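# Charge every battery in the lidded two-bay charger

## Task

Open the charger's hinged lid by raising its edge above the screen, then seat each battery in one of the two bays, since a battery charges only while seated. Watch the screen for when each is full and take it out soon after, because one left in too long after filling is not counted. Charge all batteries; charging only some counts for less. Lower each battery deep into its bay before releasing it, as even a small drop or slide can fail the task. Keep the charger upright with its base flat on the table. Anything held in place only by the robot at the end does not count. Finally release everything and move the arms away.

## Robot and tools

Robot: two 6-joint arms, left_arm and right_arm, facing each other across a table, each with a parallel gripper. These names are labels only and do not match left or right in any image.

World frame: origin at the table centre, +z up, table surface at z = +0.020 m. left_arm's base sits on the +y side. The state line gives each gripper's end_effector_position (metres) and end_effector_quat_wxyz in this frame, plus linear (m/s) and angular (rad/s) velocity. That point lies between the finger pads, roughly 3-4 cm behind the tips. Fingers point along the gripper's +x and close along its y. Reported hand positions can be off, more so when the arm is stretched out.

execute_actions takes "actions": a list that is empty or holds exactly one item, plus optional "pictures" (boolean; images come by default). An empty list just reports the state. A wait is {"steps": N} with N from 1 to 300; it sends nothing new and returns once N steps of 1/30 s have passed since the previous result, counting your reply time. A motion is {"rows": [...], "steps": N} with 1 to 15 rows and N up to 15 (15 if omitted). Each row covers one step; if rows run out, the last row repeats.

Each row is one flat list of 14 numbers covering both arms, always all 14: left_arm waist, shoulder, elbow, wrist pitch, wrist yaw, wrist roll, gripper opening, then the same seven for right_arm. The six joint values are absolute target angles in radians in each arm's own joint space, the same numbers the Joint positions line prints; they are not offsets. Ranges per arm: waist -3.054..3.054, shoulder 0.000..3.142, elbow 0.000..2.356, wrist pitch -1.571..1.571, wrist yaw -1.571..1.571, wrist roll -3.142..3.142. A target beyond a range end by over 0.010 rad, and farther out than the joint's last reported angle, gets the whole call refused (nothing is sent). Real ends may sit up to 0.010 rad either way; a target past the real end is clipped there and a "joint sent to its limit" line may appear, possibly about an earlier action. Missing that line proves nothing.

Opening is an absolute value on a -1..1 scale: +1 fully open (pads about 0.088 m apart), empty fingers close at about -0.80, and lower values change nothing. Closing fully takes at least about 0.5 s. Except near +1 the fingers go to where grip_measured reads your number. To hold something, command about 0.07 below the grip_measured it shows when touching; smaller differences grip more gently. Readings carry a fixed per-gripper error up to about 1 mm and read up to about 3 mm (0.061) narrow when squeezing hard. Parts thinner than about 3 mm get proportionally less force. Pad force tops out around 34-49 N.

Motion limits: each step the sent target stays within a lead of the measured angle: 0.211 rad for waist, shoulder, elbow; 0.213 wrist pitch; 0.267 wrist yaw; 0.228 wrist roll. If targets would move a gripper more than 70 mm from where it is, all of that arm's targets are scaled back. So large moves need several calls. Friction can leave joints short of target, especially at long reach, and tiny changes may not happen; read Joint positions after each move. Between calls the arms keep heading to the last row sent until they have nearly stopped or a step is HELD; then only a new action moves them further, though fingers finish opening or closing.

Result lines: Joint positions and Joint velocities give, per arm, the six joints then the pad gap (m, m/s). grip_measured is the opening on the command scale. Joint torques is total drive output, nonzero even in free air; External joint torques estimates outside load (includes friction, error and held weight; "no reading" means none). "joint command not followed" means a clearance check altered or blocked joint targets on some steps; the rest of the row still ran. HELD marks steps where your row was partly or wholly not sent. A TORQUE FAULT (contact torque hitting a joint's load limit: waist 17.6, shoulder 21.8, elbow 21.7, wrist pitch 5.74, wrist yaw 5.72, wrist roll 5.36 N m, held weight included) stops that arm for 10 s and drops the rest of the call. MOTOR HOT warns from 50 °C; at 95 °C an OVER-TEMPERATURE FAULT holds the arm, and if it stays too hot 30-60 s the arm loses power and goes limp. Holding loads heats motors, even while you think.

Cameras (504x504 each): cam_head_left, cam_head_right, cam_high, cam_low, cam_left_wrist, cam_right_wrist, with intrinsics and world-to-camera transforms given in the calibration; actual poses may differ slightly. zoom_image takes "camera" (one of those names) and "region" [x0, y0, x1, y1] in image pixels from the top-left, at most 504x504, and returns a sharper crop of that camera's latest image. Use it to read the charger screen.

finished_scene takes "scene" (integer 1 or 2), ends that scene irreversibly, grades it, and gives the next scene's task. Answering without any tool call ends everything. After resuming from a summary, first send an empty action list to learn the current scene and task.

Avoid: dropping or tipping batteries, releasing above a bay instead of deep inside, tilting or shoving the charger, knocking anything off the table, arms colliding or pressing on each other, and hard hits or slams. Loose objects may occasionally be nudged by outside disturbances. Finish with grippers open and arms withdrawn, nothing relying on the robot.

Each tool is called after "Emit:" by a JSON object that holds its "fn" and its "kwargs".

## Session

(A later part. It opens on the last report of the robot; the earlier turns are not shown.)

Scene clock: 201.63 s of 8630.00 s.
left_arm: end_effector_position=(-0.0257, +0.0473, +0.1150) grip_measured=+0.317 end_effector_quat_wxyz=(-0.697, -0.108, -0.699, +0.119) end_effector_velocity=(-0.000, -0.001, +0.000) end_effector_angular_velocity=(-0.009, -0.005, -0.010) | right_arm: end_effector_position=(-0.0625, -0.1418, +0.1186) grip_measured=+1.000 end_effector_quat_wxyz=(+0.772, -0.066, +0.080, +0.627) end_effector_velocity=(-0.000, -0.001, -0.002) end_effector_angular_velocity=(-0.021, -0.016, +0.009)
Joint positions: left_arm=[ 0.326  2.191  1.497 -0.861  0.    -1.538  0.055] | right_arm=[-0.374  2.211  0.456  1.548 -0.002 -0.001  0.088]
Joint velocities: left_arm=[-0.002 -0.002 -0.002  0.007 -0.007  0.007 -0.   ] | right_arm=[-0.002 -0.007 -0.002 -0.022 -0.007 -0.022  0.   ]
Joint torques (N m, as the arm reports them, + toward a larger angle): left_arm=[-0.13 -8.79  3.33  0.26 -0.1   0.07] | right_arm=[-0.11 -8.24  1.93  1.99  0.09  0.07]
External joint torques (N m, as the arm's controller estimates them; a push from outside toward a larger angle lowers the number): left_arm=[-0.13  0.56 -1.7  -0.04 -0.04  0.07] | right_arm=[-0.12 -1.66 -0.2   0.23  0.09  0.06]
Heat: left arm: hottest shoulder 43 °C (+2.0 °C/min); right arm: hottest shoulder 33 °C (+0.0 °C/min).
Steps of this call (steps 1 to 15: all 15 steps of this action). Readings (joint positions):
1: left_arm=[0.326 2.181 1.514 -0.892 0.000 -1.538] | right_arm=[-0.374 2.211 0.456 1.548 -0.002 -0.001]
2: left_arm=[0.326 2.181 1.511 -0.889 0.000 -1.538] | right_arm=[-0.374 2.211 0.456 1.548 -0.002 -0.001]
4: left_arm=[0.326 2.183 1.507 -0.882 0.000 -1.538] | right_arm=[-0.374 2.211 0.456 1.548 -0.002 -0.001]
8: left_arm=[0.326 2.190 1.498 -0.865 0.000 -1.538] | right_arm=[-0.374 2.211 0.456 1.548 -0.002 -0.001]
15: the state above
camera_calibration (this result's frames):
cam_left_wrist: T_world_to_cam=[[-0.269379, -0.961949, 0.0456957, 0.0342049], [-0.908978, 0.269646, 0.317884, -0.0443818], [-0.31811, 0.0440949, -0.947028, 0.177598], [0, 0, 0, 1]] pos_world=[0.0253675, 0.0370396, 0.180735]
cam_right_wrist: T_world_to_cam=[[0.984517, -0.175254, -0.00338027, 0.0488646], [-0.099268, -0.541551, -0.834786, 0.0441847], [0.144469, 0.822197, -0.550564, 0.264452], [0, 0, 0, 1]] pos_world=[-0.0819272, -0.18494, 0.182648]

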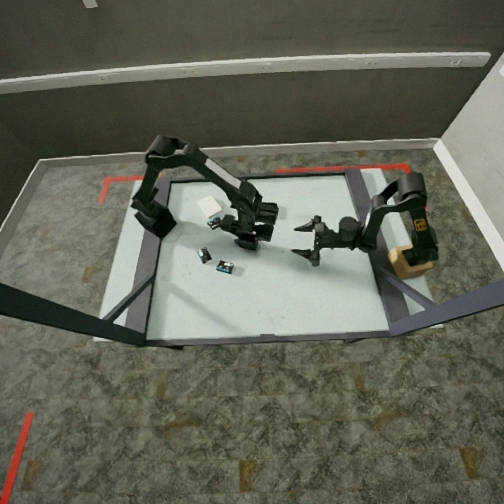

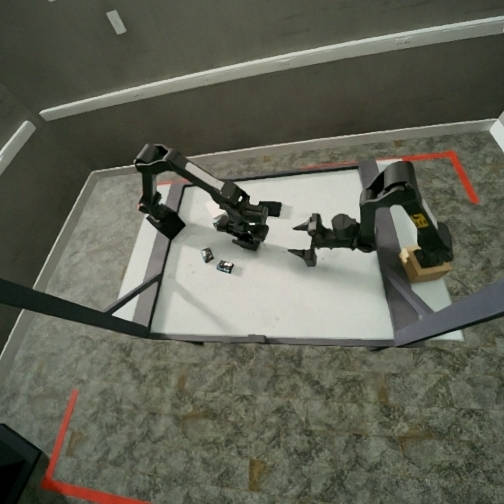

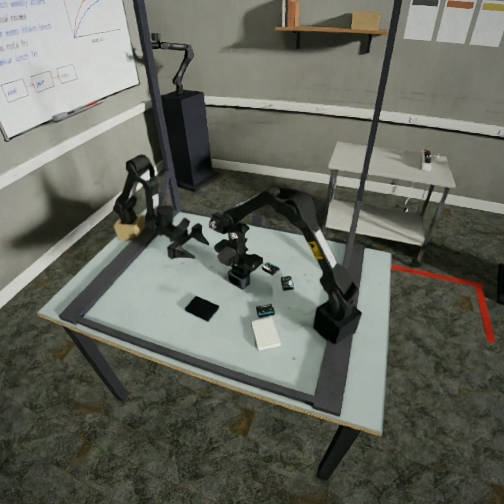

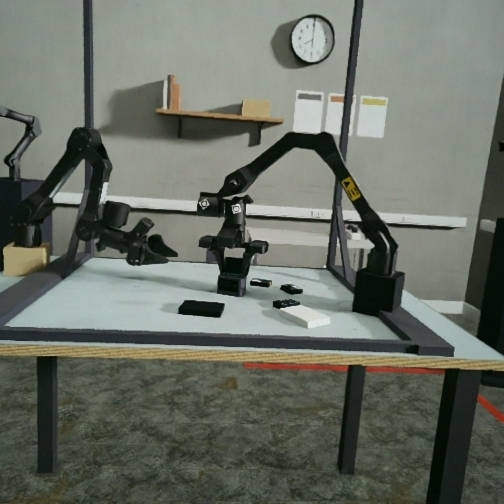

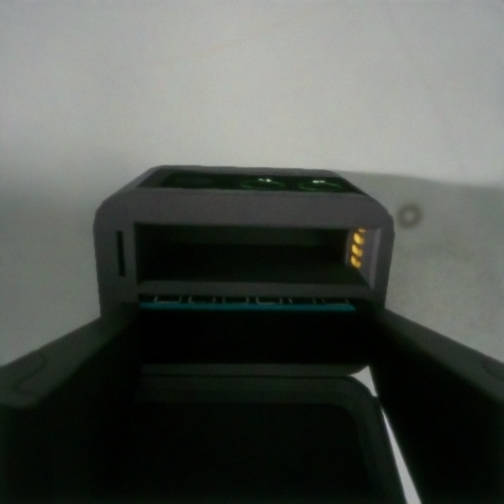

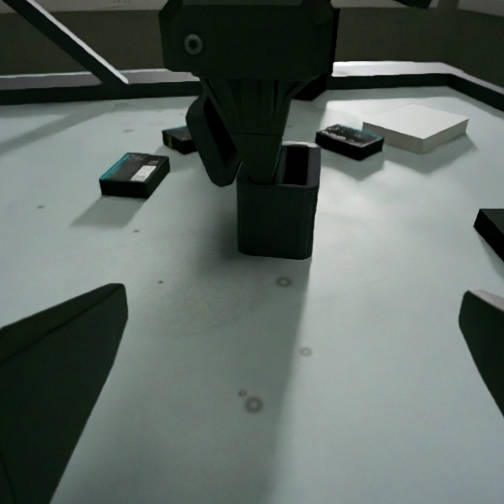

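Emit:
{"fn": "execute_actions", "kwargs": {"actions": [{"rows":[[0.324,2.2,1.493,-0.86,0,-1.538,0.27,-0.375,2.2,0.45,1.55,0,0,1],[0.324,2.2,1.493,-0.86,0,-1.538,0.29,-0.375,2.2,0.45,1.55,0,0,1],[0.324,2.2,1.493,-0.86,0,-1.538,0.305,-0.375,2.2,0.45,1.55,0,0,1],[0.324,2.2,1.493,-0.86,0,-1.538,0.315,-0.375,2.2,0.45,1.55,0,0,1],[0.324,2.2,1.493,-0.86,0,-1.538,0.325,-0.375,2.2,0.45,1.55,0,0,1],[0.324,2.2,1.493,-0.86,0,-1.538,0.34,-0.375,2.2,0.45,1.55,0,0,1],[0.324,2.2,1.493,-0.86,0,-1.538,0.38,-0.375,2.2,0.45,1.55,0,0,1],[0.324,2.2,1.493,-0.86,0,-1.538,0.42,-0.375,2.2,0.45,1.55,0,0,1],[0.324,2.2,1.493,-0.86,0,-1.538,0.46,-0.375,2.2,0.45,1.55,0,0,1],[0.324,2.18,1.497,-0.86,0,-1.538,0.46,-0.375,2.2,0.45,1.55,0,0,1],[0.324,2.17,1.505,-0.875,0,-1.538,0.46,-0.375,2.2,0.45,1.55,0,0,1],[0.324,2.16,1.52,-0.9,0,-1.538,0.46,-0.375,2.2,0.45,1.55,0,0,1],[0.324,2.15,1.54,-0.93,0,-1.538,0.46,-0.375,2.2,0.45,1.55,0,0,1],[0.324,2.14,1.56,-0.96,0,-1.538,0.46,-0.375,2.2,0.45,1.55,0,0,1],[0.324,2.13,1.58,-0.99,0,-1.538,0.46,-0.375,2.2,0.45,1.55,0,0,1]],"steps":15}], "pictures": false}}

Emit:
{"fn": "execute_actions", "kwargs": {"actions": [{"rows":[[0.324,2.13,1.58,-0.99,0,-1.538,0.46,-0.375,2.2,0.45,1.55,0,0,1],[0.324,2.13,1.58,-0.99,0,-1.538,0.46,-0.375,2.2,0.45,1.55,0,0,1],[0.324,2.13,1.58,-0.99,0,-1.538,0.46,-0.375,2.2,0.45,1.55,0,0,1],[0.35,2.13,1.58,-0.99,0,-1.5,0.46,-0.375,2.2,0.45,1.55,0,0,1],[0.39,2.13,1.58,-0.99,0,-1.46,0.46,-0.375,2.2,0.45,1.55,0,0,1],[0.43,2.13,1.58,-0.99,0,-1.42,0.46,-0.375,2.2,0.45,1.55,0,0,1],[0.46,2.13,1.58,-0.99,0,-1.4,0.46,-0.375,2.2,0.45,1.55,0,0,1]],"steps":15}]}}

Emit:
{"fn": "zoom_image", "kwargs": {"camera": "cam_low", "region": [212, 262, 252, 302]}}

Scene clock: 212.70 s of 8630.00 s.
left_arm: end_effector_position=(-0.0247, +0.0507, +0.1254) grip_measured=+0.450 end_effector_quat_wxyz=(-0.698, -0.118, -0.697, +0.109) end_effector_velocity=(+0.002, +0.014, +0.159) end_effector_angular_velocity=(+0.168, -0.043, +0.005) | right_arm: end_effector_position=(-0.0625, -0.1418, +0.1186) grip_measured=+1.000 end_effector_quat_wxyz=(+0.772, -0.066, +0.080, +0.627) end_effector_velocity=(-0.003, -0.001, -0.003) end_effector_angular_velocity=(-0.015, -0.014, +0.024)
Joint positions: left_arm=[ 0.326  2.182  1.528 -0.929  0.    -1.538  0.061] | right_arm=[-0.374  2.211  0.456  1.548 -0.002 -0.001  0.088]
Joint velocities: left_arm=[-0.002 -0.164  0.418 -0.755  0.007 -0.007  0.004] | right_arm=[-0.002  0.002 -0.002 -0.007 -0.022 -0.022  0.   ]
Joint torques (N m, as the arm reports them, + toward a larger angle): left_arm=[ -0.17 -14.79   5.99   0.08  -0.09   0.05] | right_arm=[-0.12 -8.24  1.93  1.99  0.08  0.07]
External joint torques (N m, as the arm's controller estimates them; a push from outside toward a larger angle lowers the number): left_arm=[-0.15 -4.08  0.06 -0.29 -0.03  0.05] | right_arm=[-0.15 -1.65 -0.22  0.22  0.09  0.06]
Heat: left arm: hottest shoulder 42 °C (+1.0 °C/min); right arm: hottest shoulder 33 °C (+0.0 °C/min).
Steps of this call (steps 1 to 15: the robot went on to your last target; steps 16 to 317: nothing new was sent; steps 318 to 332: all 15 steps of this action). Readings (joint positions):
318: left_arm=[0.326 2.191 1.497 -0.861 0.000 -1.538] | right_arm=[-0.374 2.211 0.456 1.548 -0.002 -0.001]
319: left_arm=[0.326 2.191 1.497 -0.861 0.000 -1.538] | right_arm=[-0.374 2.211 0.456 1.548 -0.002 -0.001]
321: left_arm=[0.326 2.191 1.497 -0.861 0.000 -1.538] | right_arm=[-0.374 2.211 0.456 1.548 -0.002 -0.001]
325: left_arm=[0.326 2.191 1.497 -0.861 0.000 -1.538] | right_arm=[-0.374 2.211 0.456 1.548 -0.002 -0.001]
332: the state above

Scene clock: 213.20 s of 8630.00 s.
left_arm: end_effector_position=(+0.0304, +0.0323, +0.1541) grip_measured=+0.457 end_effector_quat_wxyz=(-0.699, -0.103, -0.697, +0.118) end_effector_velocity=(-0.028, +0.010, -0.002) end_effector_angular_velocity=(+0.025, -0.012, -0.098) | right_arm: end_effector_position=(-0.0625, -0.1418, +0.1186) grip_measured=+1.000 end_effector_quat_wxyz=(+0.772, -0.066, +0.080, +0.627) end_effector_velocity=(+0.001, -0.003, -0.005) end_effector_angular_velocity=(-0.028, -0.003, -0.008)
Joint positions: left_arm=[ 0.468  2.137  1.577 -0.989 -0.003 -1.406  0.061] | right_arm=[-0.374  2.211  0.456  1.548 -0.002 -0.001  0.088]
Joint velocities: left_arm=[-0.076  0.002 -0.002 -0.022 -0.007  0.022 -0.   ] | right_arm=[-0.002 -0.002 -0.007 -0.022  0.007 -0.007  0.   ]
Joint torques (N m, as the arm reports them, + toward a larger angle): left_arm=[ -0.49 -11.54   4.57   0.15   0.05   0.16] | right_arm=[-0.11 -8.24  1.94  1.99  0.09  0.07]
External joint torques (N m, as the arm's controller estimates them; a push from outside toward a larger angle lowers the number): left_arm=[-0.35 -2.26 -0.72 -0.14  0.09  0.15] | right_arm=[-0.09 -1.66 -0.17  0.24  0.09  0.06]
Heat: left arm: hottest shoulder 42 °C (+2.0 °C/min); right arm: hottest shoulder 33 °C (+0.0 °C/min).
Steps of this call (steps 1 to 15: all 15 steps of this action). Readings (joint positions):
1: left_arm=[0.326 2.176 1.540 -0.950 0.000 -1.538] | right_arm=[-0.374 2.211 0.456 1.548 -0.002 -0.001]
2: left_arm=[0.326 2.168 1.550 -0.962 0.000 -1.538] | right_arm=[-0.374 2.211 0.456 1.548 -0.002 -0.001]
4: left_arm=[0.327 2.150 1.566 -0.974 0.000 -1.533] | right_arm=[-0.374 2.211 0.456 1.548 -0.002 -0.001]
8: left_arm=[0.392 2.137 1.577 -0.984 0.004 -1.445] | right_arm=[-0.374 2.211 0.456 1.548 -0.002 -0.001]
15: the state above
camera_calibration (this result's frames):
cam_left_wrist: T_world_to_cam=[[-0.25958, -0.964355, 0.0513585, 0.0320657], [-0.913005, 0.262394, 0.312364, -0.000629581], [-0.314706, 0.0341931, -0.948573, 0.233631], [0, 0, 0, 1]] pos_world=[0.081274, 0.0230993, 0.220166]
cam_right_wrist: T_world_to_cam=[[0.984517, -0.175254, -0.00338027, 0.0488646], [-0.099268, -0.541551, -0.834786, 0.0441847], [0.144469, 0.822197, -0.550564, 0.264452], [0, 0, 0, 1]] pos_world=[-0.0819272, -0.18494, 0.182648]

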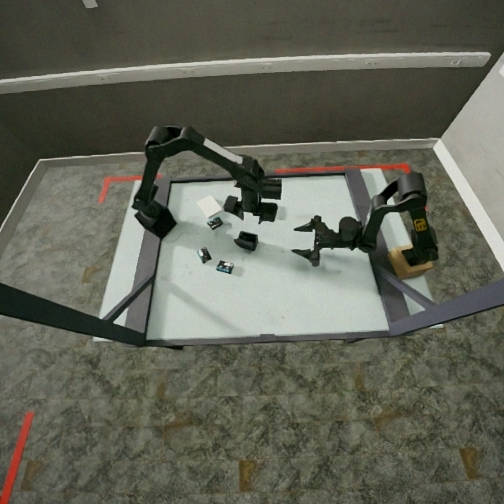

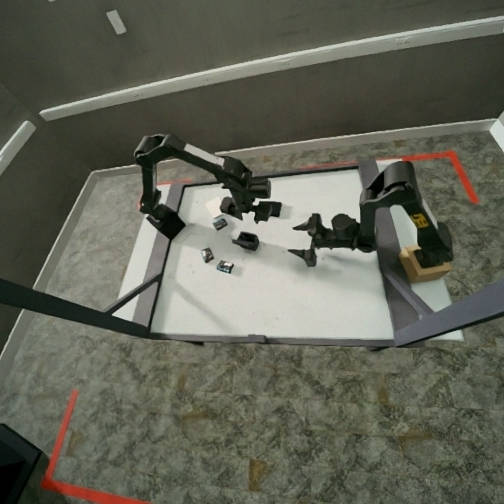

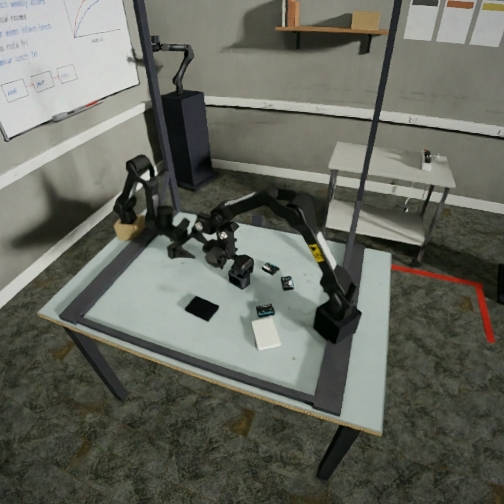

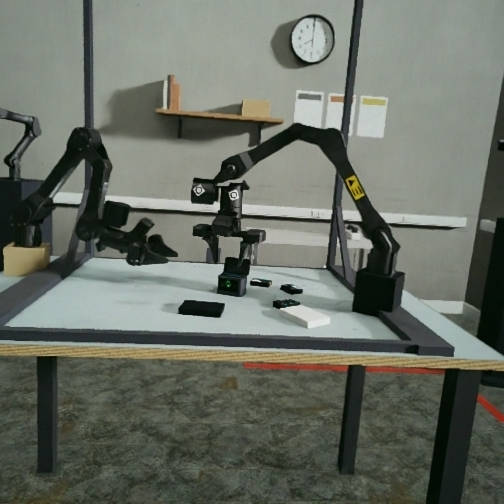

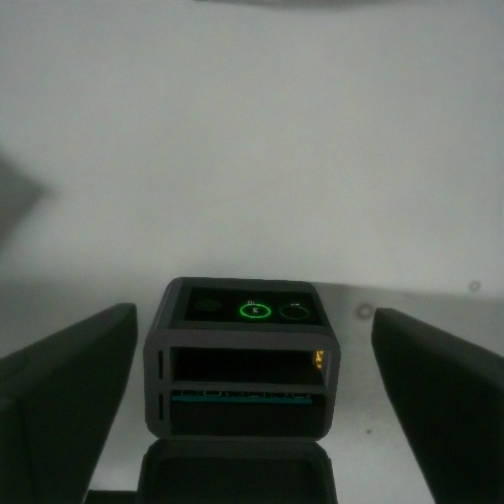

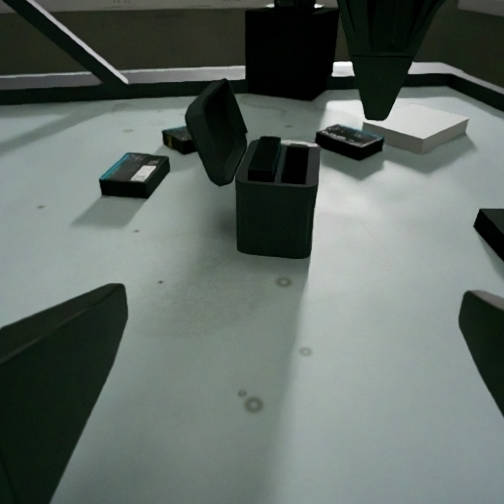

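Region (212, 262, 252, 302) of cam_low's 504x504 image, scaled by 12.600, with more detail than that image has.

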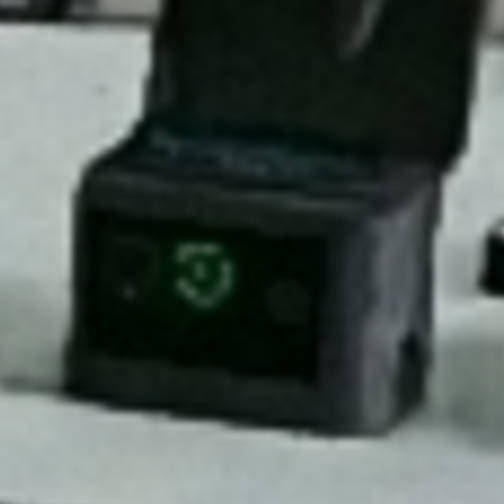

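Emit:
{"fn": "execute_actions", "kwargs": {"actions": [{"rows":[[0.46,2.04,1.81,-1.31,0,-1.4,0.6,-0.375,2.2,0.45,1.55,0,0,1]],"steps":15}]}}

Emit:
{"fn": "zoom_image", "kwargs": {"camera": "cam_low", "region": [212, 262, 252, 302]}}

Scene clock: 222.80 s of 8630.00 s.
left_arm: end_effector_position=(+0.0286, +0.0394, +0.2514) grip_measured=+0.597 end_effector_quat_wxyz=(-0.698, -0.099, -0.697, +0.128) end_effector_velocity=(+0.000, +0.001, +0.001) end_effector_angular_velocity=(+0.001, -0.008, -0.009) | right_arm: end_effector_position=(-0.0625, -0.1418, +0.1186) grip_measured=+1.000 end_effector_quat_wxyz=(+0.772, -0.066, +0.080, +0.627) end_effector_velocity=(+0.004, -0.000, -0.000) end_effector_angular_velocity=(-0.008, -0.025, -0.019)
Joint positions: left_arm=[ 0.461  2.034  1.811 -1.307 -0.002 -1.403  0.068] | right_arm=[-0.374  2.211  0.456  1.548 -0.002 -0.001  0.088]
Joint velocities: left_arm=[-0.002 -0.002  0.002 -0.007 -0.007  0.007  0.   ] | right_arm=[-0.002 -0.002  0.002 -0.007  0.022 -0.022  0.   ]
Joint torques (N m, as the arm reports them, + toward a larger angle): left_arm=[-0.03 -9.63  4.45  0.13 -0.01  0.16] | right_arm=[-0.11 -8.24  1.94  1.99  0.09  0.07]
External joint torques (N m, as the arm's controller estimates them; a push from outside toward a larger angle lowers the number): left_arm=[-0.03  0.06 -1.64 -0.21  0.05  0.15] | right_arm=[-0.07 -1.66 -0.19  0.23  0.07  0.06]
Heat: left arm: hottest shoulder 44 °C (+4.0 °C/min); right arm: hottest shoulder 33 °C (+0.0 °C/min).
Steps of this call (steps 1 to 15: the robot went on to your last target; steps 16 to 273: nothing new was sent; steps 274 to 288: all 15 steps of this action). Readings (joint positions):
274: left_arm=[0.461 2.134 1.600 -1.022 -0.002 -1.403] | right_arm=[-0.374 2.211 0.456 1.548 -0.002 -0.001]
275: left_arm=[0.461 2.134 1.637 -1.080 -0.002 -1.403] | right_arm=[-0.374 2.211 0.456 1.548 -0.002 -0.001]
277: left_arm=[0.461 2.120 1.710 -1.177 -0.002 -1.403] | right_arm=[-0.374 2.211 0.456 1.548 -0.002 -0.001]
281: left_arm=[0.461 2.044 1.797 -1.279 -0.002 -1.403] | right_arm=[-0.374 2.211 0.456 1.548 -0.002 -0.001]
288: the state above
camera_calibration (this result's frames):
cam_left_wrist: T_world_to_cam=[[-0.26855, -0.960663, 0.0707615, 0.0286568], [-0.909184, 0.277056, 0.310844, -0.0347486], [-0.318222, 0.019142, -0.947823, 0.325601], [0, 0, 0, 1]] pos_world=[0.0797162, 0.0309242, 0.317386]
cam_right_wrist: T_world_to_cam=[[0.984517, -0.175254, -0.00338027, 0.0488646], [-0.099268, -0.541551, -0.834786, 0.0441847], [0.144469, 0.822197, -0.550564, 0.264452], [0, 0, 0, 1]] pos_world=[-0.0819272, -0.18494, 0.182648]

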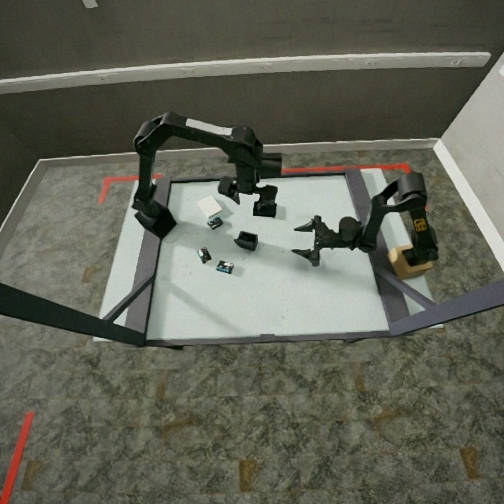

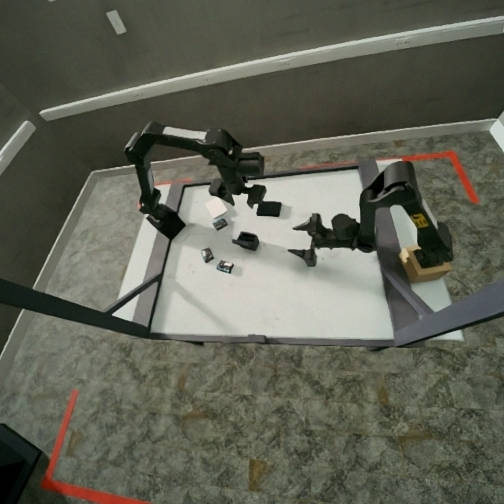

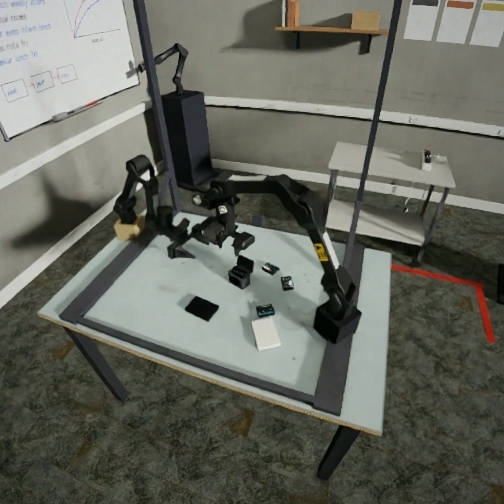

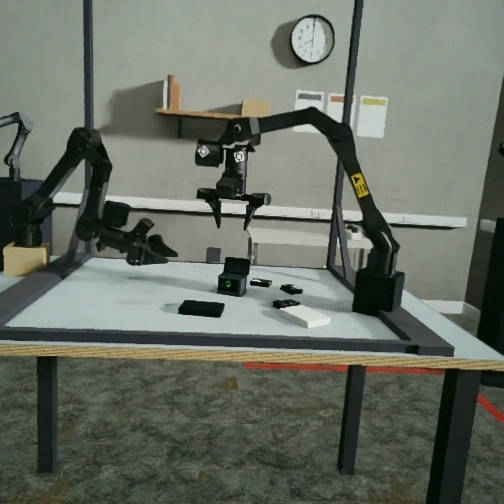

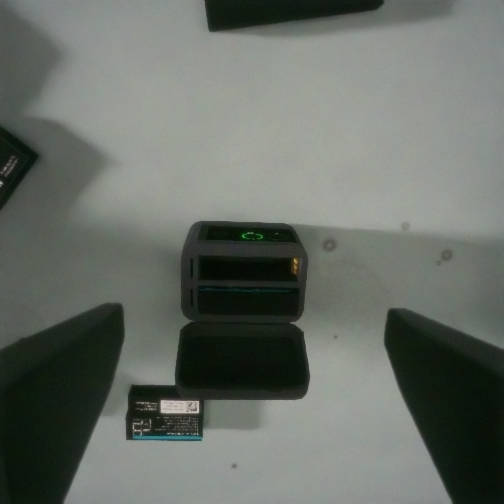

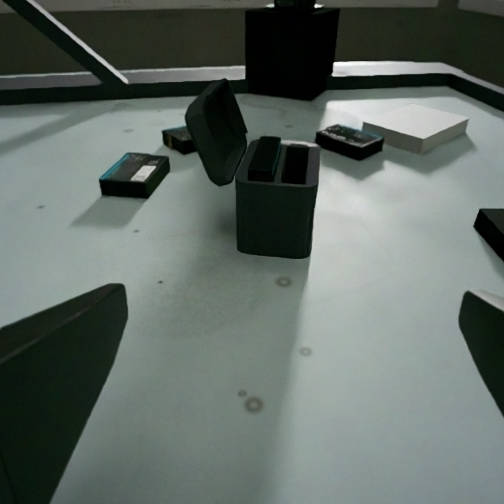

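Region (212, 262, 252, 302) of cam_low's 504x504 image, scaled by 12.600, with more detail than that image has.

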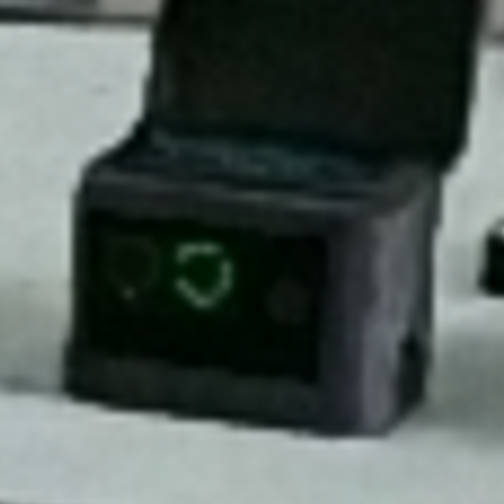

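Emit:
{"fn": "zoom_image", "kwargs": {"camera": "cam_left_wrist", "region": [200, 215, 300, 255]}}

Emit:
{"fn": "zoom_image", "kwargs": {"camera": "cam_high", "region": [220, 255, 260, 295]}}

Region (200, 215, 300, 255) of cam_left_wrist's 504x504 image, scaled by 5.040, with more detail than that image has; it fills the top 202 rows of this view, and the rest is white.

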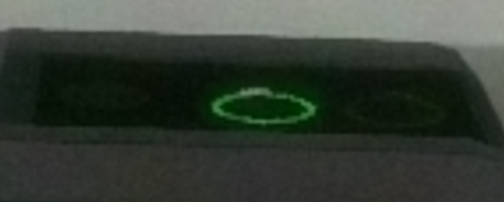

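Region (220, 255, 260, 295) of cam_high's 504x504 image, scaled by 12.600, with more detail than that image has.

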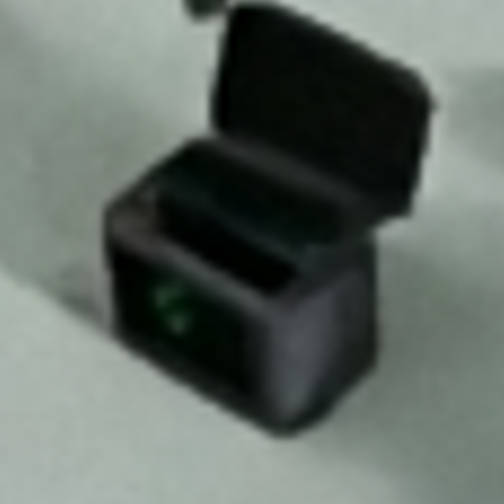

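Emit:
{"fn": "execute_actions", "kwargs": {"actions": [{"rows":[[-0.03,2.04,1.81,-1.31,0,1.25,0.6,-0.375,2.2,0.45,1.55,0,0,1]],"steps":15}], "pictures": false}}

Emit:
{"fn": "execute_actions", "kwargs": {"actions": [{"rows":[[-0.03,2.04,1.7,-1.2,0,1.25,0.6,-0.375,2.2,0.45,1.55,0,0,1],[-0.03,2.04,1.65,-1.15,0,1.25,0.6,-0.375,2.2,0.45,1.55,0,0,1],[-0.03,2.04,1.6,-1.1,0,1.25,0.6,-0.375,2.2,0.45,1.55,0,0,1],[-0.03,2.045,1.55,-1.05,0,1.25,0.6,-0.375,2.2,0.45,1.55,0,0,1],[-0.03,2.05,1.5,-1.0,0,1.25,0.6,-0.375,2.2,0.45,1.55,0,0,1],[-0.03,2.055,1.45,-0.95,0,1.25,0.6,-0.375,2.2,0.45,1.55,0,0,1],[-0.03,2.06,1.4,-0.9,0,1.25,0.6,-0.375,2.2,0.45,1.55,0,0,1],[-0.03,2.07,1.35,-0.85,0,1.25,0.6,-0.375,2.2,0.45,1.55,0,0,1],[-0.03,2.08,1.31,-0.8,0,1.25,0.6,-0.375,2.2,0.45,1.55,0,0,1],[-0.03,2.083,1.278,-0.766,0,1.25,0.6,-0.375,2.2,0.45,1.55,0,0,1]],"steps":15}]}}

Scene clock: 231.37 s of 8630.00 s.
left_arm: end_effector_position=(-0.1550, +0.1192, +0.2514) grip_measured=+0.598 end_effector_quat_wxyz=(+0.469, +0.516, +0.468, -0.543) end_effector_velocity=(+0.028, -0.019, +0.000) end_effector_angular_velocity=(-0.080, -0.097, -1.843) | right_arm: end_effector_position=(-0.0625, -0.1418, +0.1186) grip_measured=+1.000 end_effector_quat_wxyz=(+0.772, -0.066, +0.080, +0.627) end_effector_velocity=(-0.004, -0.000, -0.003) end_effector_angular_velocity=(-0.012, -0.000, +0.025)
Joint positions: left_arm=[-0.043  2.034  1.811 -1.309  0.006 -0.537  0.068] | right_arm=[-0.374  2.211  0.456  1.548 -0.002 -0.001  0.088]
Joint velocities: left_arm=[ 0.066 -0.002 -0.002 -0.007 -0.051  1.912 -0.   ] | right_arm=[ 0.002  0.002 -0.002 -0.007 -0.022 -0.007  0.   ]
Joint torques (N m, as the arm reports them, + toward a larger angle): left_arm=[ 1.37 -9.79  4.48  0.23 -0.25  0.17] | right_arm=[-0.11 -8.24  1.93  1.99  0.09  0.07]
External joint torques (N m, as the arm's controller estimates them; a push from outside toward a larger angle lowers the number): left_arm=[ 0.59 -0.92 -1.09 -0.14 -0.16  0.17] | right_arm=[-0.17 -1.61 -0.22  0.2   0.1   0.06]
Heat: left arm: hottest shoulder 44 °C (+2.0 °C/min); right arm: hottest shoulder 34 °C (+1.0 °C/min).
Steps of this call (steps 1 to 15: the robot went on to your last target; steps 16 to 242: nothing new was sent; steps 243 to 257: all 15 steps of this action). Readings (joint positions):
243: left_arm=[0.453 2.034 1.811 -1.309 -0.009 -1.367] | right_arm=[-0.374 2.211 0.456 1.548 -0.002 -0.001]
244: left_arm=[0.426 2.034 1.811 -1.310 -0.014 -1.310] | right_arm=[-0.374 2.211 0.456 1.548 -0.002 -0.001]
246: left_arm=[0.337 2.034 1.811 -1.310 -0.009 -1.204] | right_arm=[-0.374 2.211 0.456 1.548 -0.002 -0.001]
250: left_arm=[0.134 2.034 1.811 -1.309 -0.004 -0.990] | right_arm=[-0.374 2.211 0.456 1.548 -0.002 -0.001]
257: the state above

Scene clock: 231.87 s of 8630.00 s.
left_arm: end_effector_position=(-0.1273, +0.1458, +0.1076) grip_measured=+0.598 end_effector_quat_wxyz=(+0.168, +0.689, +0.175, -0.683) end_effector_velocity=(-0.003, +0.001, -0.027) end_effector_angular_velocity=(-0.042, +0.091, -1.909) | right_arm: end_effector_position=(-0.0625, -0.1418, +0.1186) grip_measured=+1.000 end_effector_quat_wxyz=(+0.772, -0.066, +0.080, +0.627) end_effector_velocity=(-0.006, +0.001, +0.002) end_effector_angular_velocity=(+0.007, -0.001, +0.040)
Joint positions: left_arm=[-0.03   2.083  1.287 -0.788  0.002  0.435  0.068] | right_arm=[-0.374  2.211  0.456  1.548 -0.002 -0.001  0.088]
Joint velocities: left_arm=[ 0.002 -0.002 -0.129  0.212  0.022  1.912 -0.   ] | right_arm=[ 0.002 -0.002 -0.002  0.007 -0.037 -0.007  0.   ]
Joint torques (N m, as the arm reports them, + toward a larger angle): left_arm=[-0.06 -9.81  4.    0.45 -0.05  0.18] | right_arm=[-0.11 -8.24  1.93  1.99  0.09  0.07]
External joint torques (N m, as the arm's controller estimates them; a push from outside toward a larger angle lowers the number): left_arm=[-0.1  -0.15 -1.68 -0.05 -0.07  0.19] | right_arm=[-0.16 -1.63 -0.21  0.22  0.1   0.06]
Heat: left arm: hottest shoulder 44 °C (+2.0 °C/min); right arm: hottest shoulder 34 °C (+1.0 °C/min).
Steps of this call (steps 1 to 15: all 15 steps of this action). Readings (joint positions):
1: left_arm=[-0.040 2.034 1.795 -1.289 0.004 -0.472] | right_arm=[-0.374 2.211 0.456 1.548 -0.002 -0.001]
2: left_arm=[-0.036 2.029 1.762 -1.245 0.003 -0.407] | right_arm=[-0.374 2.211 0.456 1.548 -0.002 -0.001]
4: left_arm=[-0.031 2.025 1.681 -1.159 0.002 -0.278] | right_arm=[-0.374 2.211 0.456 1.548 -0.002 -0.001]
8: left_arm=[-0.030 2.043 1.479 -0.972 0.002 -0.019] | right_arm=[-0.374 2.211 0.456 1.548 -0.002 -0.001]
15: the state above
camera_calibration (this result's frames):
cam_left_wrist: T_world_to_cam=[[-0.51414, 0.856906, 0.0370438, -0.193437], [0.816063, 0.475426, 0.328651, 0.027453], [0.264011, 0.199203, -0.943725, 0.18512], [0, 0, 0, 1]] pos_world=[-0.170731, 0.115829, 0.172845]
cam_right_wrist: T_world_to_cam=[[0.984517, -0.175254, -0.00338027, 0.0488646], [-0.099268, -0.541551, -0.834786, 0.0441847], [0.144469, 0.822197, -0.550564, 0.264452], [0, 0, 0, 1]] pos_world=[-0.0819272, -0.18494, 0.182648]

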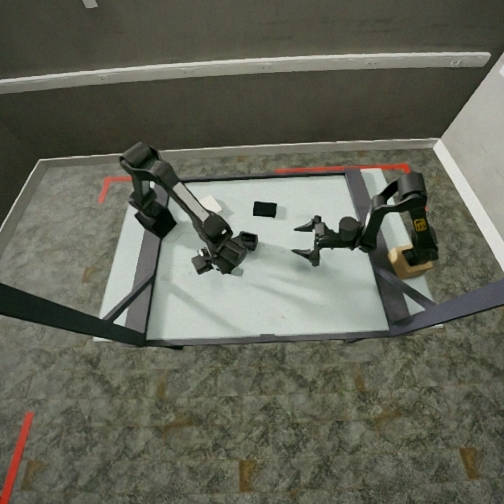

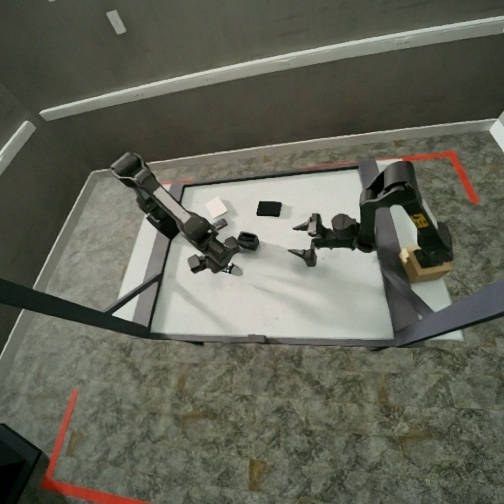

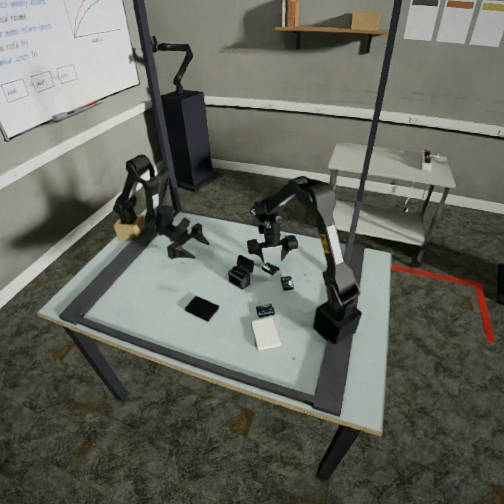

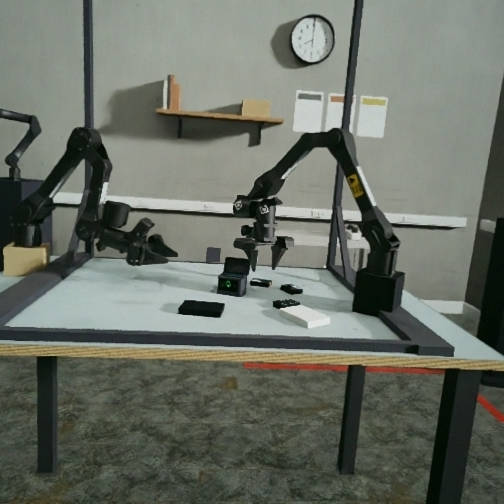

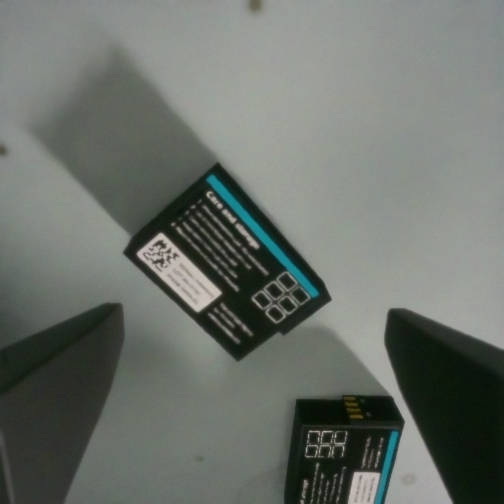

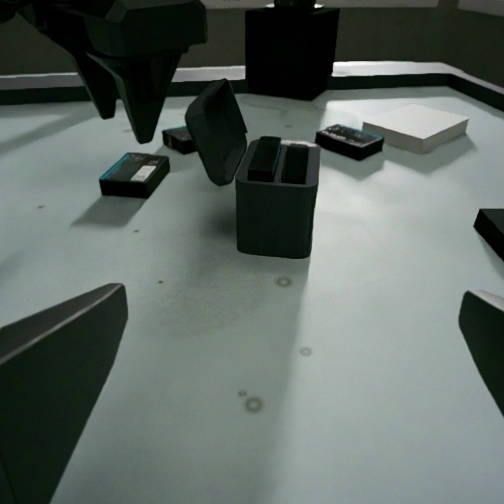

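Emit:
{"fn": "execute_actions", "kwargs": {"actions": []}}

Scene clock: 233.90 s of 8630.00 s.
left_arm: end_effector_position=(-0.1290, +0.1435, +0.1066) grip_measured=+0.598 end_effector_quat_wxyz=(-0.113, +0.697, -0.114, -0.699) end_effector_velocity=(+0.001, +0.002, +0.000) end_effector_angular_velocity=(+0.001, -0.010, +0.005) | right_arm: end_effector_position=(-0.0625, -0.1418, +0.1186) grip_measured=+1.000 end_effector_quat_wxyz=(+0.772, -0.066, +0.080, +0.627) end_effector_velocity=(+0.002, -0.001, -0.001) end_effector_angular_velocity=(-0.012, -0.021, -0.005)
Joint positions: left_arm=[-0.03   2.083  1.282 -0.767  0.002  1.247  0.068] | right_arm=[-0.374  2.211  0.456  1.548 -0.002 -0.001  0.088]
Joint velocities: left_arm=[-0.002 -0.002 -0.002 -0.007 -0.007 -0.007 -0.   ] | right_arm=[-0.002 -0.002 -0.002 -0.007  0.007 -0.022  0.   ]
Joint torques (N m, as the arm reports them, + toward a larger angle): left_arm=[-0.02 -9.74  3.17  0.26 -0.01  0.16] | right_arm=[-0.11 -8.25  1.94  1.99  0.09  0.07]
External joint torques (N m, as the arm's controller estimates them; a push from outside toward a larger angle lowers the number): left_arm=[ 0.01 -1.32 -1.62 -0.04 -0.07  0.16] | right_arm=[-0.1  -1.66 -0.19  0.23  0.09  0.06]
Heat: left arm: hottest shoulder 43 °C (+1.0 °C/min); right arm: hottest shoulder 34 °C (+1.0 °C/min).
Steps of this call (steps 1 to 45: the robot went on to your last target; steps 46 to 61: nothing new was sent). Readings (joint positions):
1: left_arm=[-0.030 2.083 1.284 -0.781 0.002 0.500] | right_arm=[-0.374 2.211 0.456 1.548 -0.002 -0.001]
2: left_arm=[-0.030 2.083 1.284 -0.775 0.002 0.565] | right_arm=[-0.374 2.211 0.456 1.548 -0.002 -0.001]
4: left_arm=[-0.030 2.083 1.284 -0.769 0.002 0.694] | right_arm=[-0.374 2.211 0.456 1.548 -0.002 -0.001]
8: left_arm=[-0.030 2.083 1.282 -0.769 0.002 0.953] | right_arm=[-0.374 2.211 0.456 1.548 -0.002 -0.001]
61: the state above
All arms were judged still, so your last target was given up. Only a new action makes them travel on or press farther. Fingers that are still opening or closing keep moving.
camera_calibration (this result's frames):
cam_left_wrist: T_world_to_cam=[[0.268402, 0.962878, 0.02876, -0.105669], [0.911686, -0.263548, 0.315232, 0.15009], [0.311109, -0.0583887, -0.948579, 0.228649], [0, 0, 0, 1]] pos_world=[-0.179608, 0.154653, 0.172617]
cam_right_wrist: T_world_to_cam=[[0.984517, -0.175254, -0.00338027, 0.0488646], [-0.099268, -0.541551, -0.834786, 0.0441847], [0.144469, 0.822197, -0.550564, 0.264452], [0, 0, 0, 1]] pos_world=[-0.0819272, -0.18494, 0.182648]

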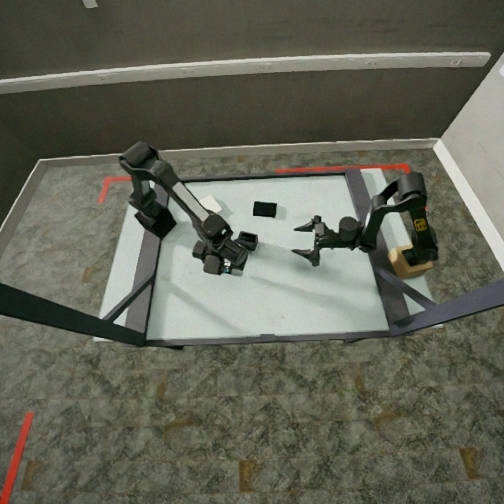

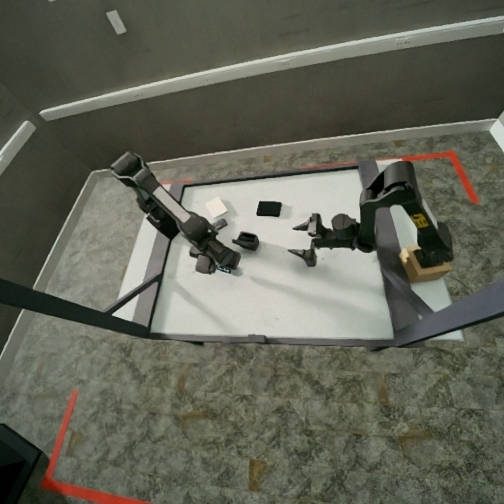

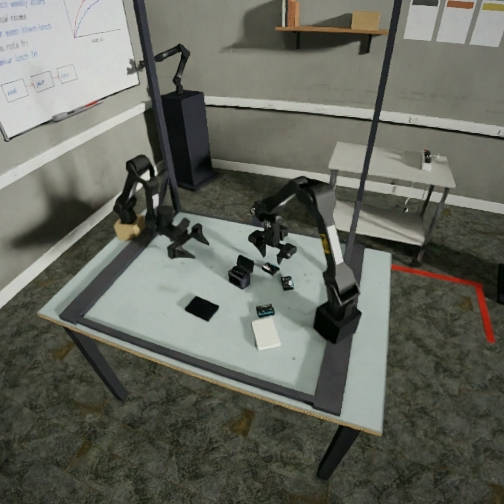

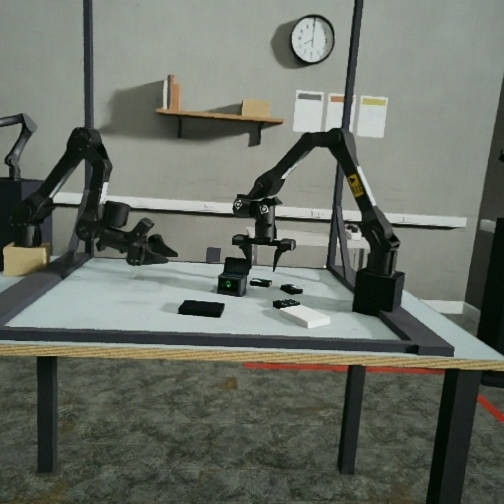

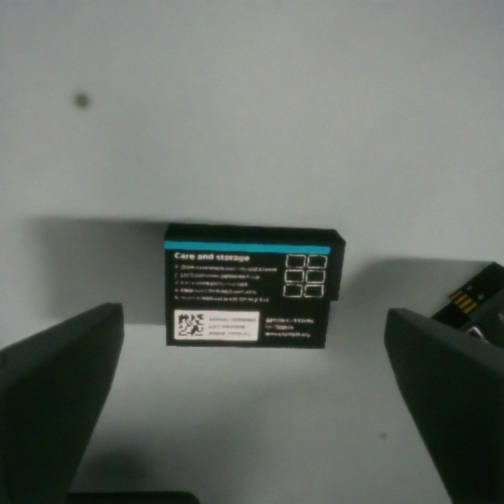

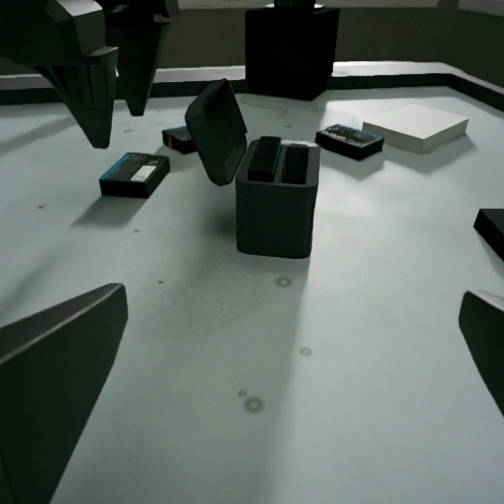

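Emit:
{"fn": "execute_actions", "kwargs": {"actions": [{"rows":[[-0.033,2.095,1.275,-0.75,0,1.275,0.6,-0.375,2.2,0.45,1.55,0,0,1],[-0.033,2.105,1.268,-0.735,0,1.275,0.6,-0.375,2.2,0.45,1.55,0,0,1],[-0.033,2.115,1.262,-0.72,0,1.275,0.6,-0.375,2.2,0.45,1.55,0,0,1],[-0.033,2.125,1.255,-0.703,0,1.275,0.6,-0.375,2.2,0.45,1.55,0,0,1],[-0.033,2.135,1.249,-0.687,0,1.275,0.6,-0.375,2.2,0.45,1.55,0,0,1],[-0.033,2.145,1.242,-0.67,0,1.275,0.6,-0.375,2.2,0.45,1.55,0,0,1],[-0.033,2.155,1.236,-0.653,0,1.275,0.6,-0.375,2.2,0.45,1.55,0,0,1],[-0.033,2.163,1.23,-0.637,0,1.275,0.6,-0.375,2.2,0.45,1.55,0,0,1],[-0.033,2.17,1.223,-0.618,0,1.275,0.6,-0.375,2.2,0.45,1.55,0,0,1]],"steps":15}]}}

Scene clock: 237.33 s of 8630.00 s.
left_arm: end_effector_position=(-0.1288, +0.1438, +0.0688) grip_measured=+0.598 end_effector_quat_wxyz=(-0.118, +0.694, -0.125, -0.699) end_effector_velocity=(-0.006, -0.013, +0.001) end_effector_angular_velocity=(-0.066, +0.022, -0.010) | right_arm: end_effector_position=(-0.0625, -0.1418, +0.1186) grip_measured=+1.000 end_effector_quat_wxyz=(+0.772, -0.066, +0.080, +0.627) end_effector_velocity=(+0.004, -0.003, -0.002) end_effector_angular_velocity=(-0.011, +0.008, -0.016)
Joint positions: left_arm=[-0.03   2.16   1.226 -0.625  0.002  1.271  0.068] | right_arm=[-0.374  2.211  0.456  1.548 -0.002 -0.001  0.088]
Joint velocities: left_arm=[-0.002 -0.002 -0.002  0.066 -0.022  0.007 -0.   ] | right_arm=[-0.007 -0.002 -0.007 -0.007  0.007  0.007  0.   ]
Joint torques (N m, as the arm reports them, + toward a larger angle): left_arm=[-0.26 -8.76  3.24  0.37 -0.02  0.15] | right_arm=[-0.11 -8.25  1.94  1.99  0.09  0.07]
External joint torques (N m, as the arm's controller estimates them; a push from outside toward a larger angle lowers the number): left_arm=[-0.27 -0.08 -1.28  0.04 -0.07  0.15] | right_arm=[-0.07 -1.67 -0.16  0.23  0.08  0.06]
Heat: left arm: hottest shoulder 43 °C (+0.0 °C/min); right arm: hottest shoulder 34 °C (+1.0 °C/min).
Steps of this call (steps 1 to 88: nothing new was sent; steps 89 to 103: all 15 steps of this action). Readings (joint positions):
89: left_arm=[-0.030 2.083 1.282 -0.765 0.002 1.252] | right_arm=[-0.374 2.211 0.456 1.548 -0.002 -0.001]
90: left_arm=[-0.030 2.084 1.280 -0.758 0.002 1.258] | right_arm=[-0.374 2.211 0.456 1.548 -0.002 -0.001]
92: left_arm=[-0.030 2.090 1.275 -0.735 0.002 1.265] | right_arm=[-0.374 2.211 0.456 1.548 -0.002 -0.001]
96: left_arm=[-0.030 2.123 1.253 -0.676 0.002 1.270] | right_arm=[-0.374 2.211 0.456 1.548 -0.002 -0.001]
103: the state above
camera_calibration (this result's frames):
cam_left_wrist: T_world_to_cam=[[0.291961, 0.956219, 0.0201041, -0.100345], [0.906702, -0.28341, 0.312364, 0.164289], [0.304386, -0.0729696, -0.94975, 0.194053], [0, 0, 0, 1]] pos_world=[-0.178732, 0.156673, 0.135001]
cam_right_wrist: T_world_to_cam=[[0.984517, -0.175254, -0.00338027, 0.0488646], [-0.099268, -0.541551, -0.834786, 0.0441847], [0.144469, 0.822197, -0.550564, 0.264452], [0, 0, 0, 1]] pos_world=[-0.0819272, -0.18494, 0.182648]

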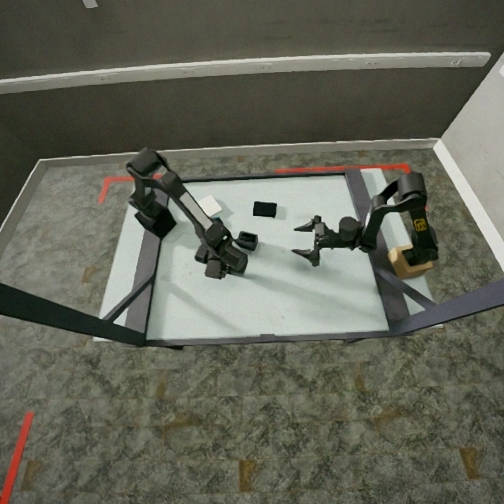

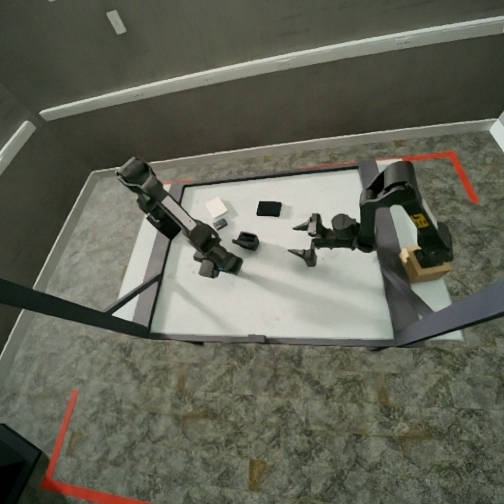

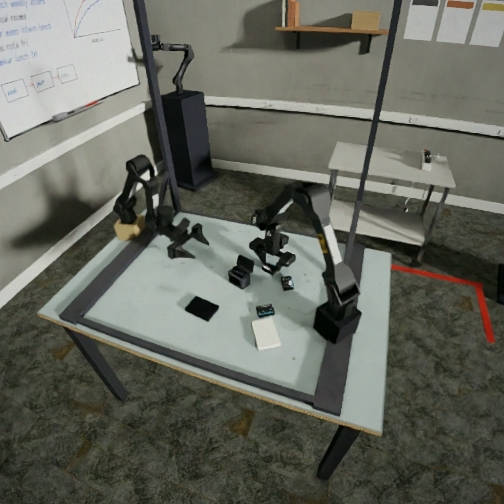

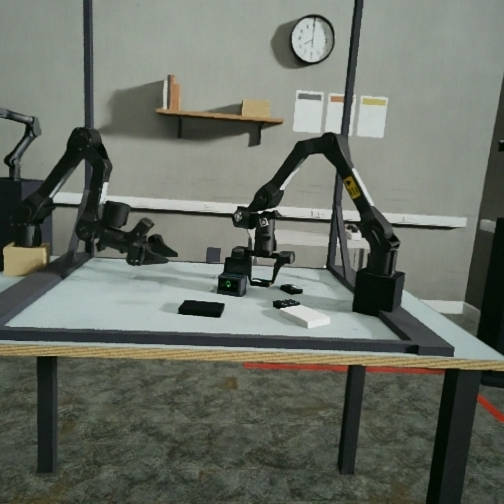

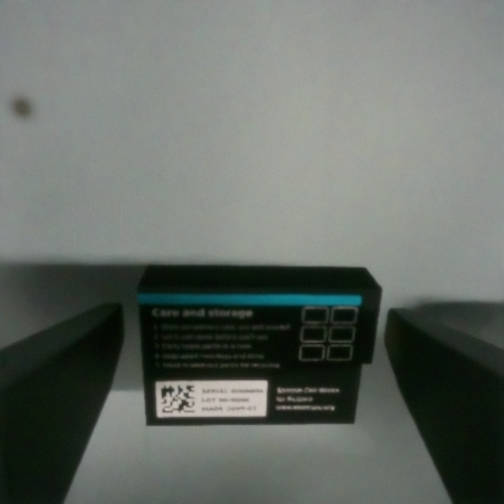

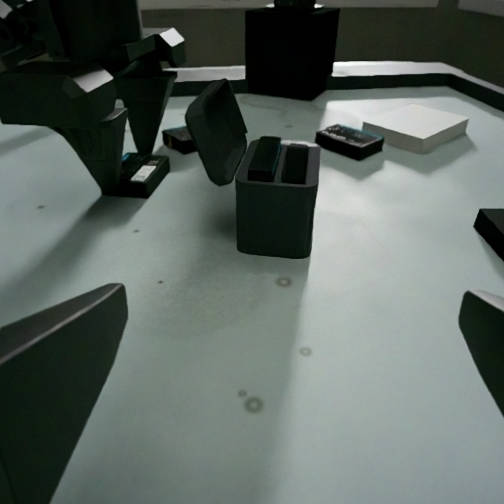

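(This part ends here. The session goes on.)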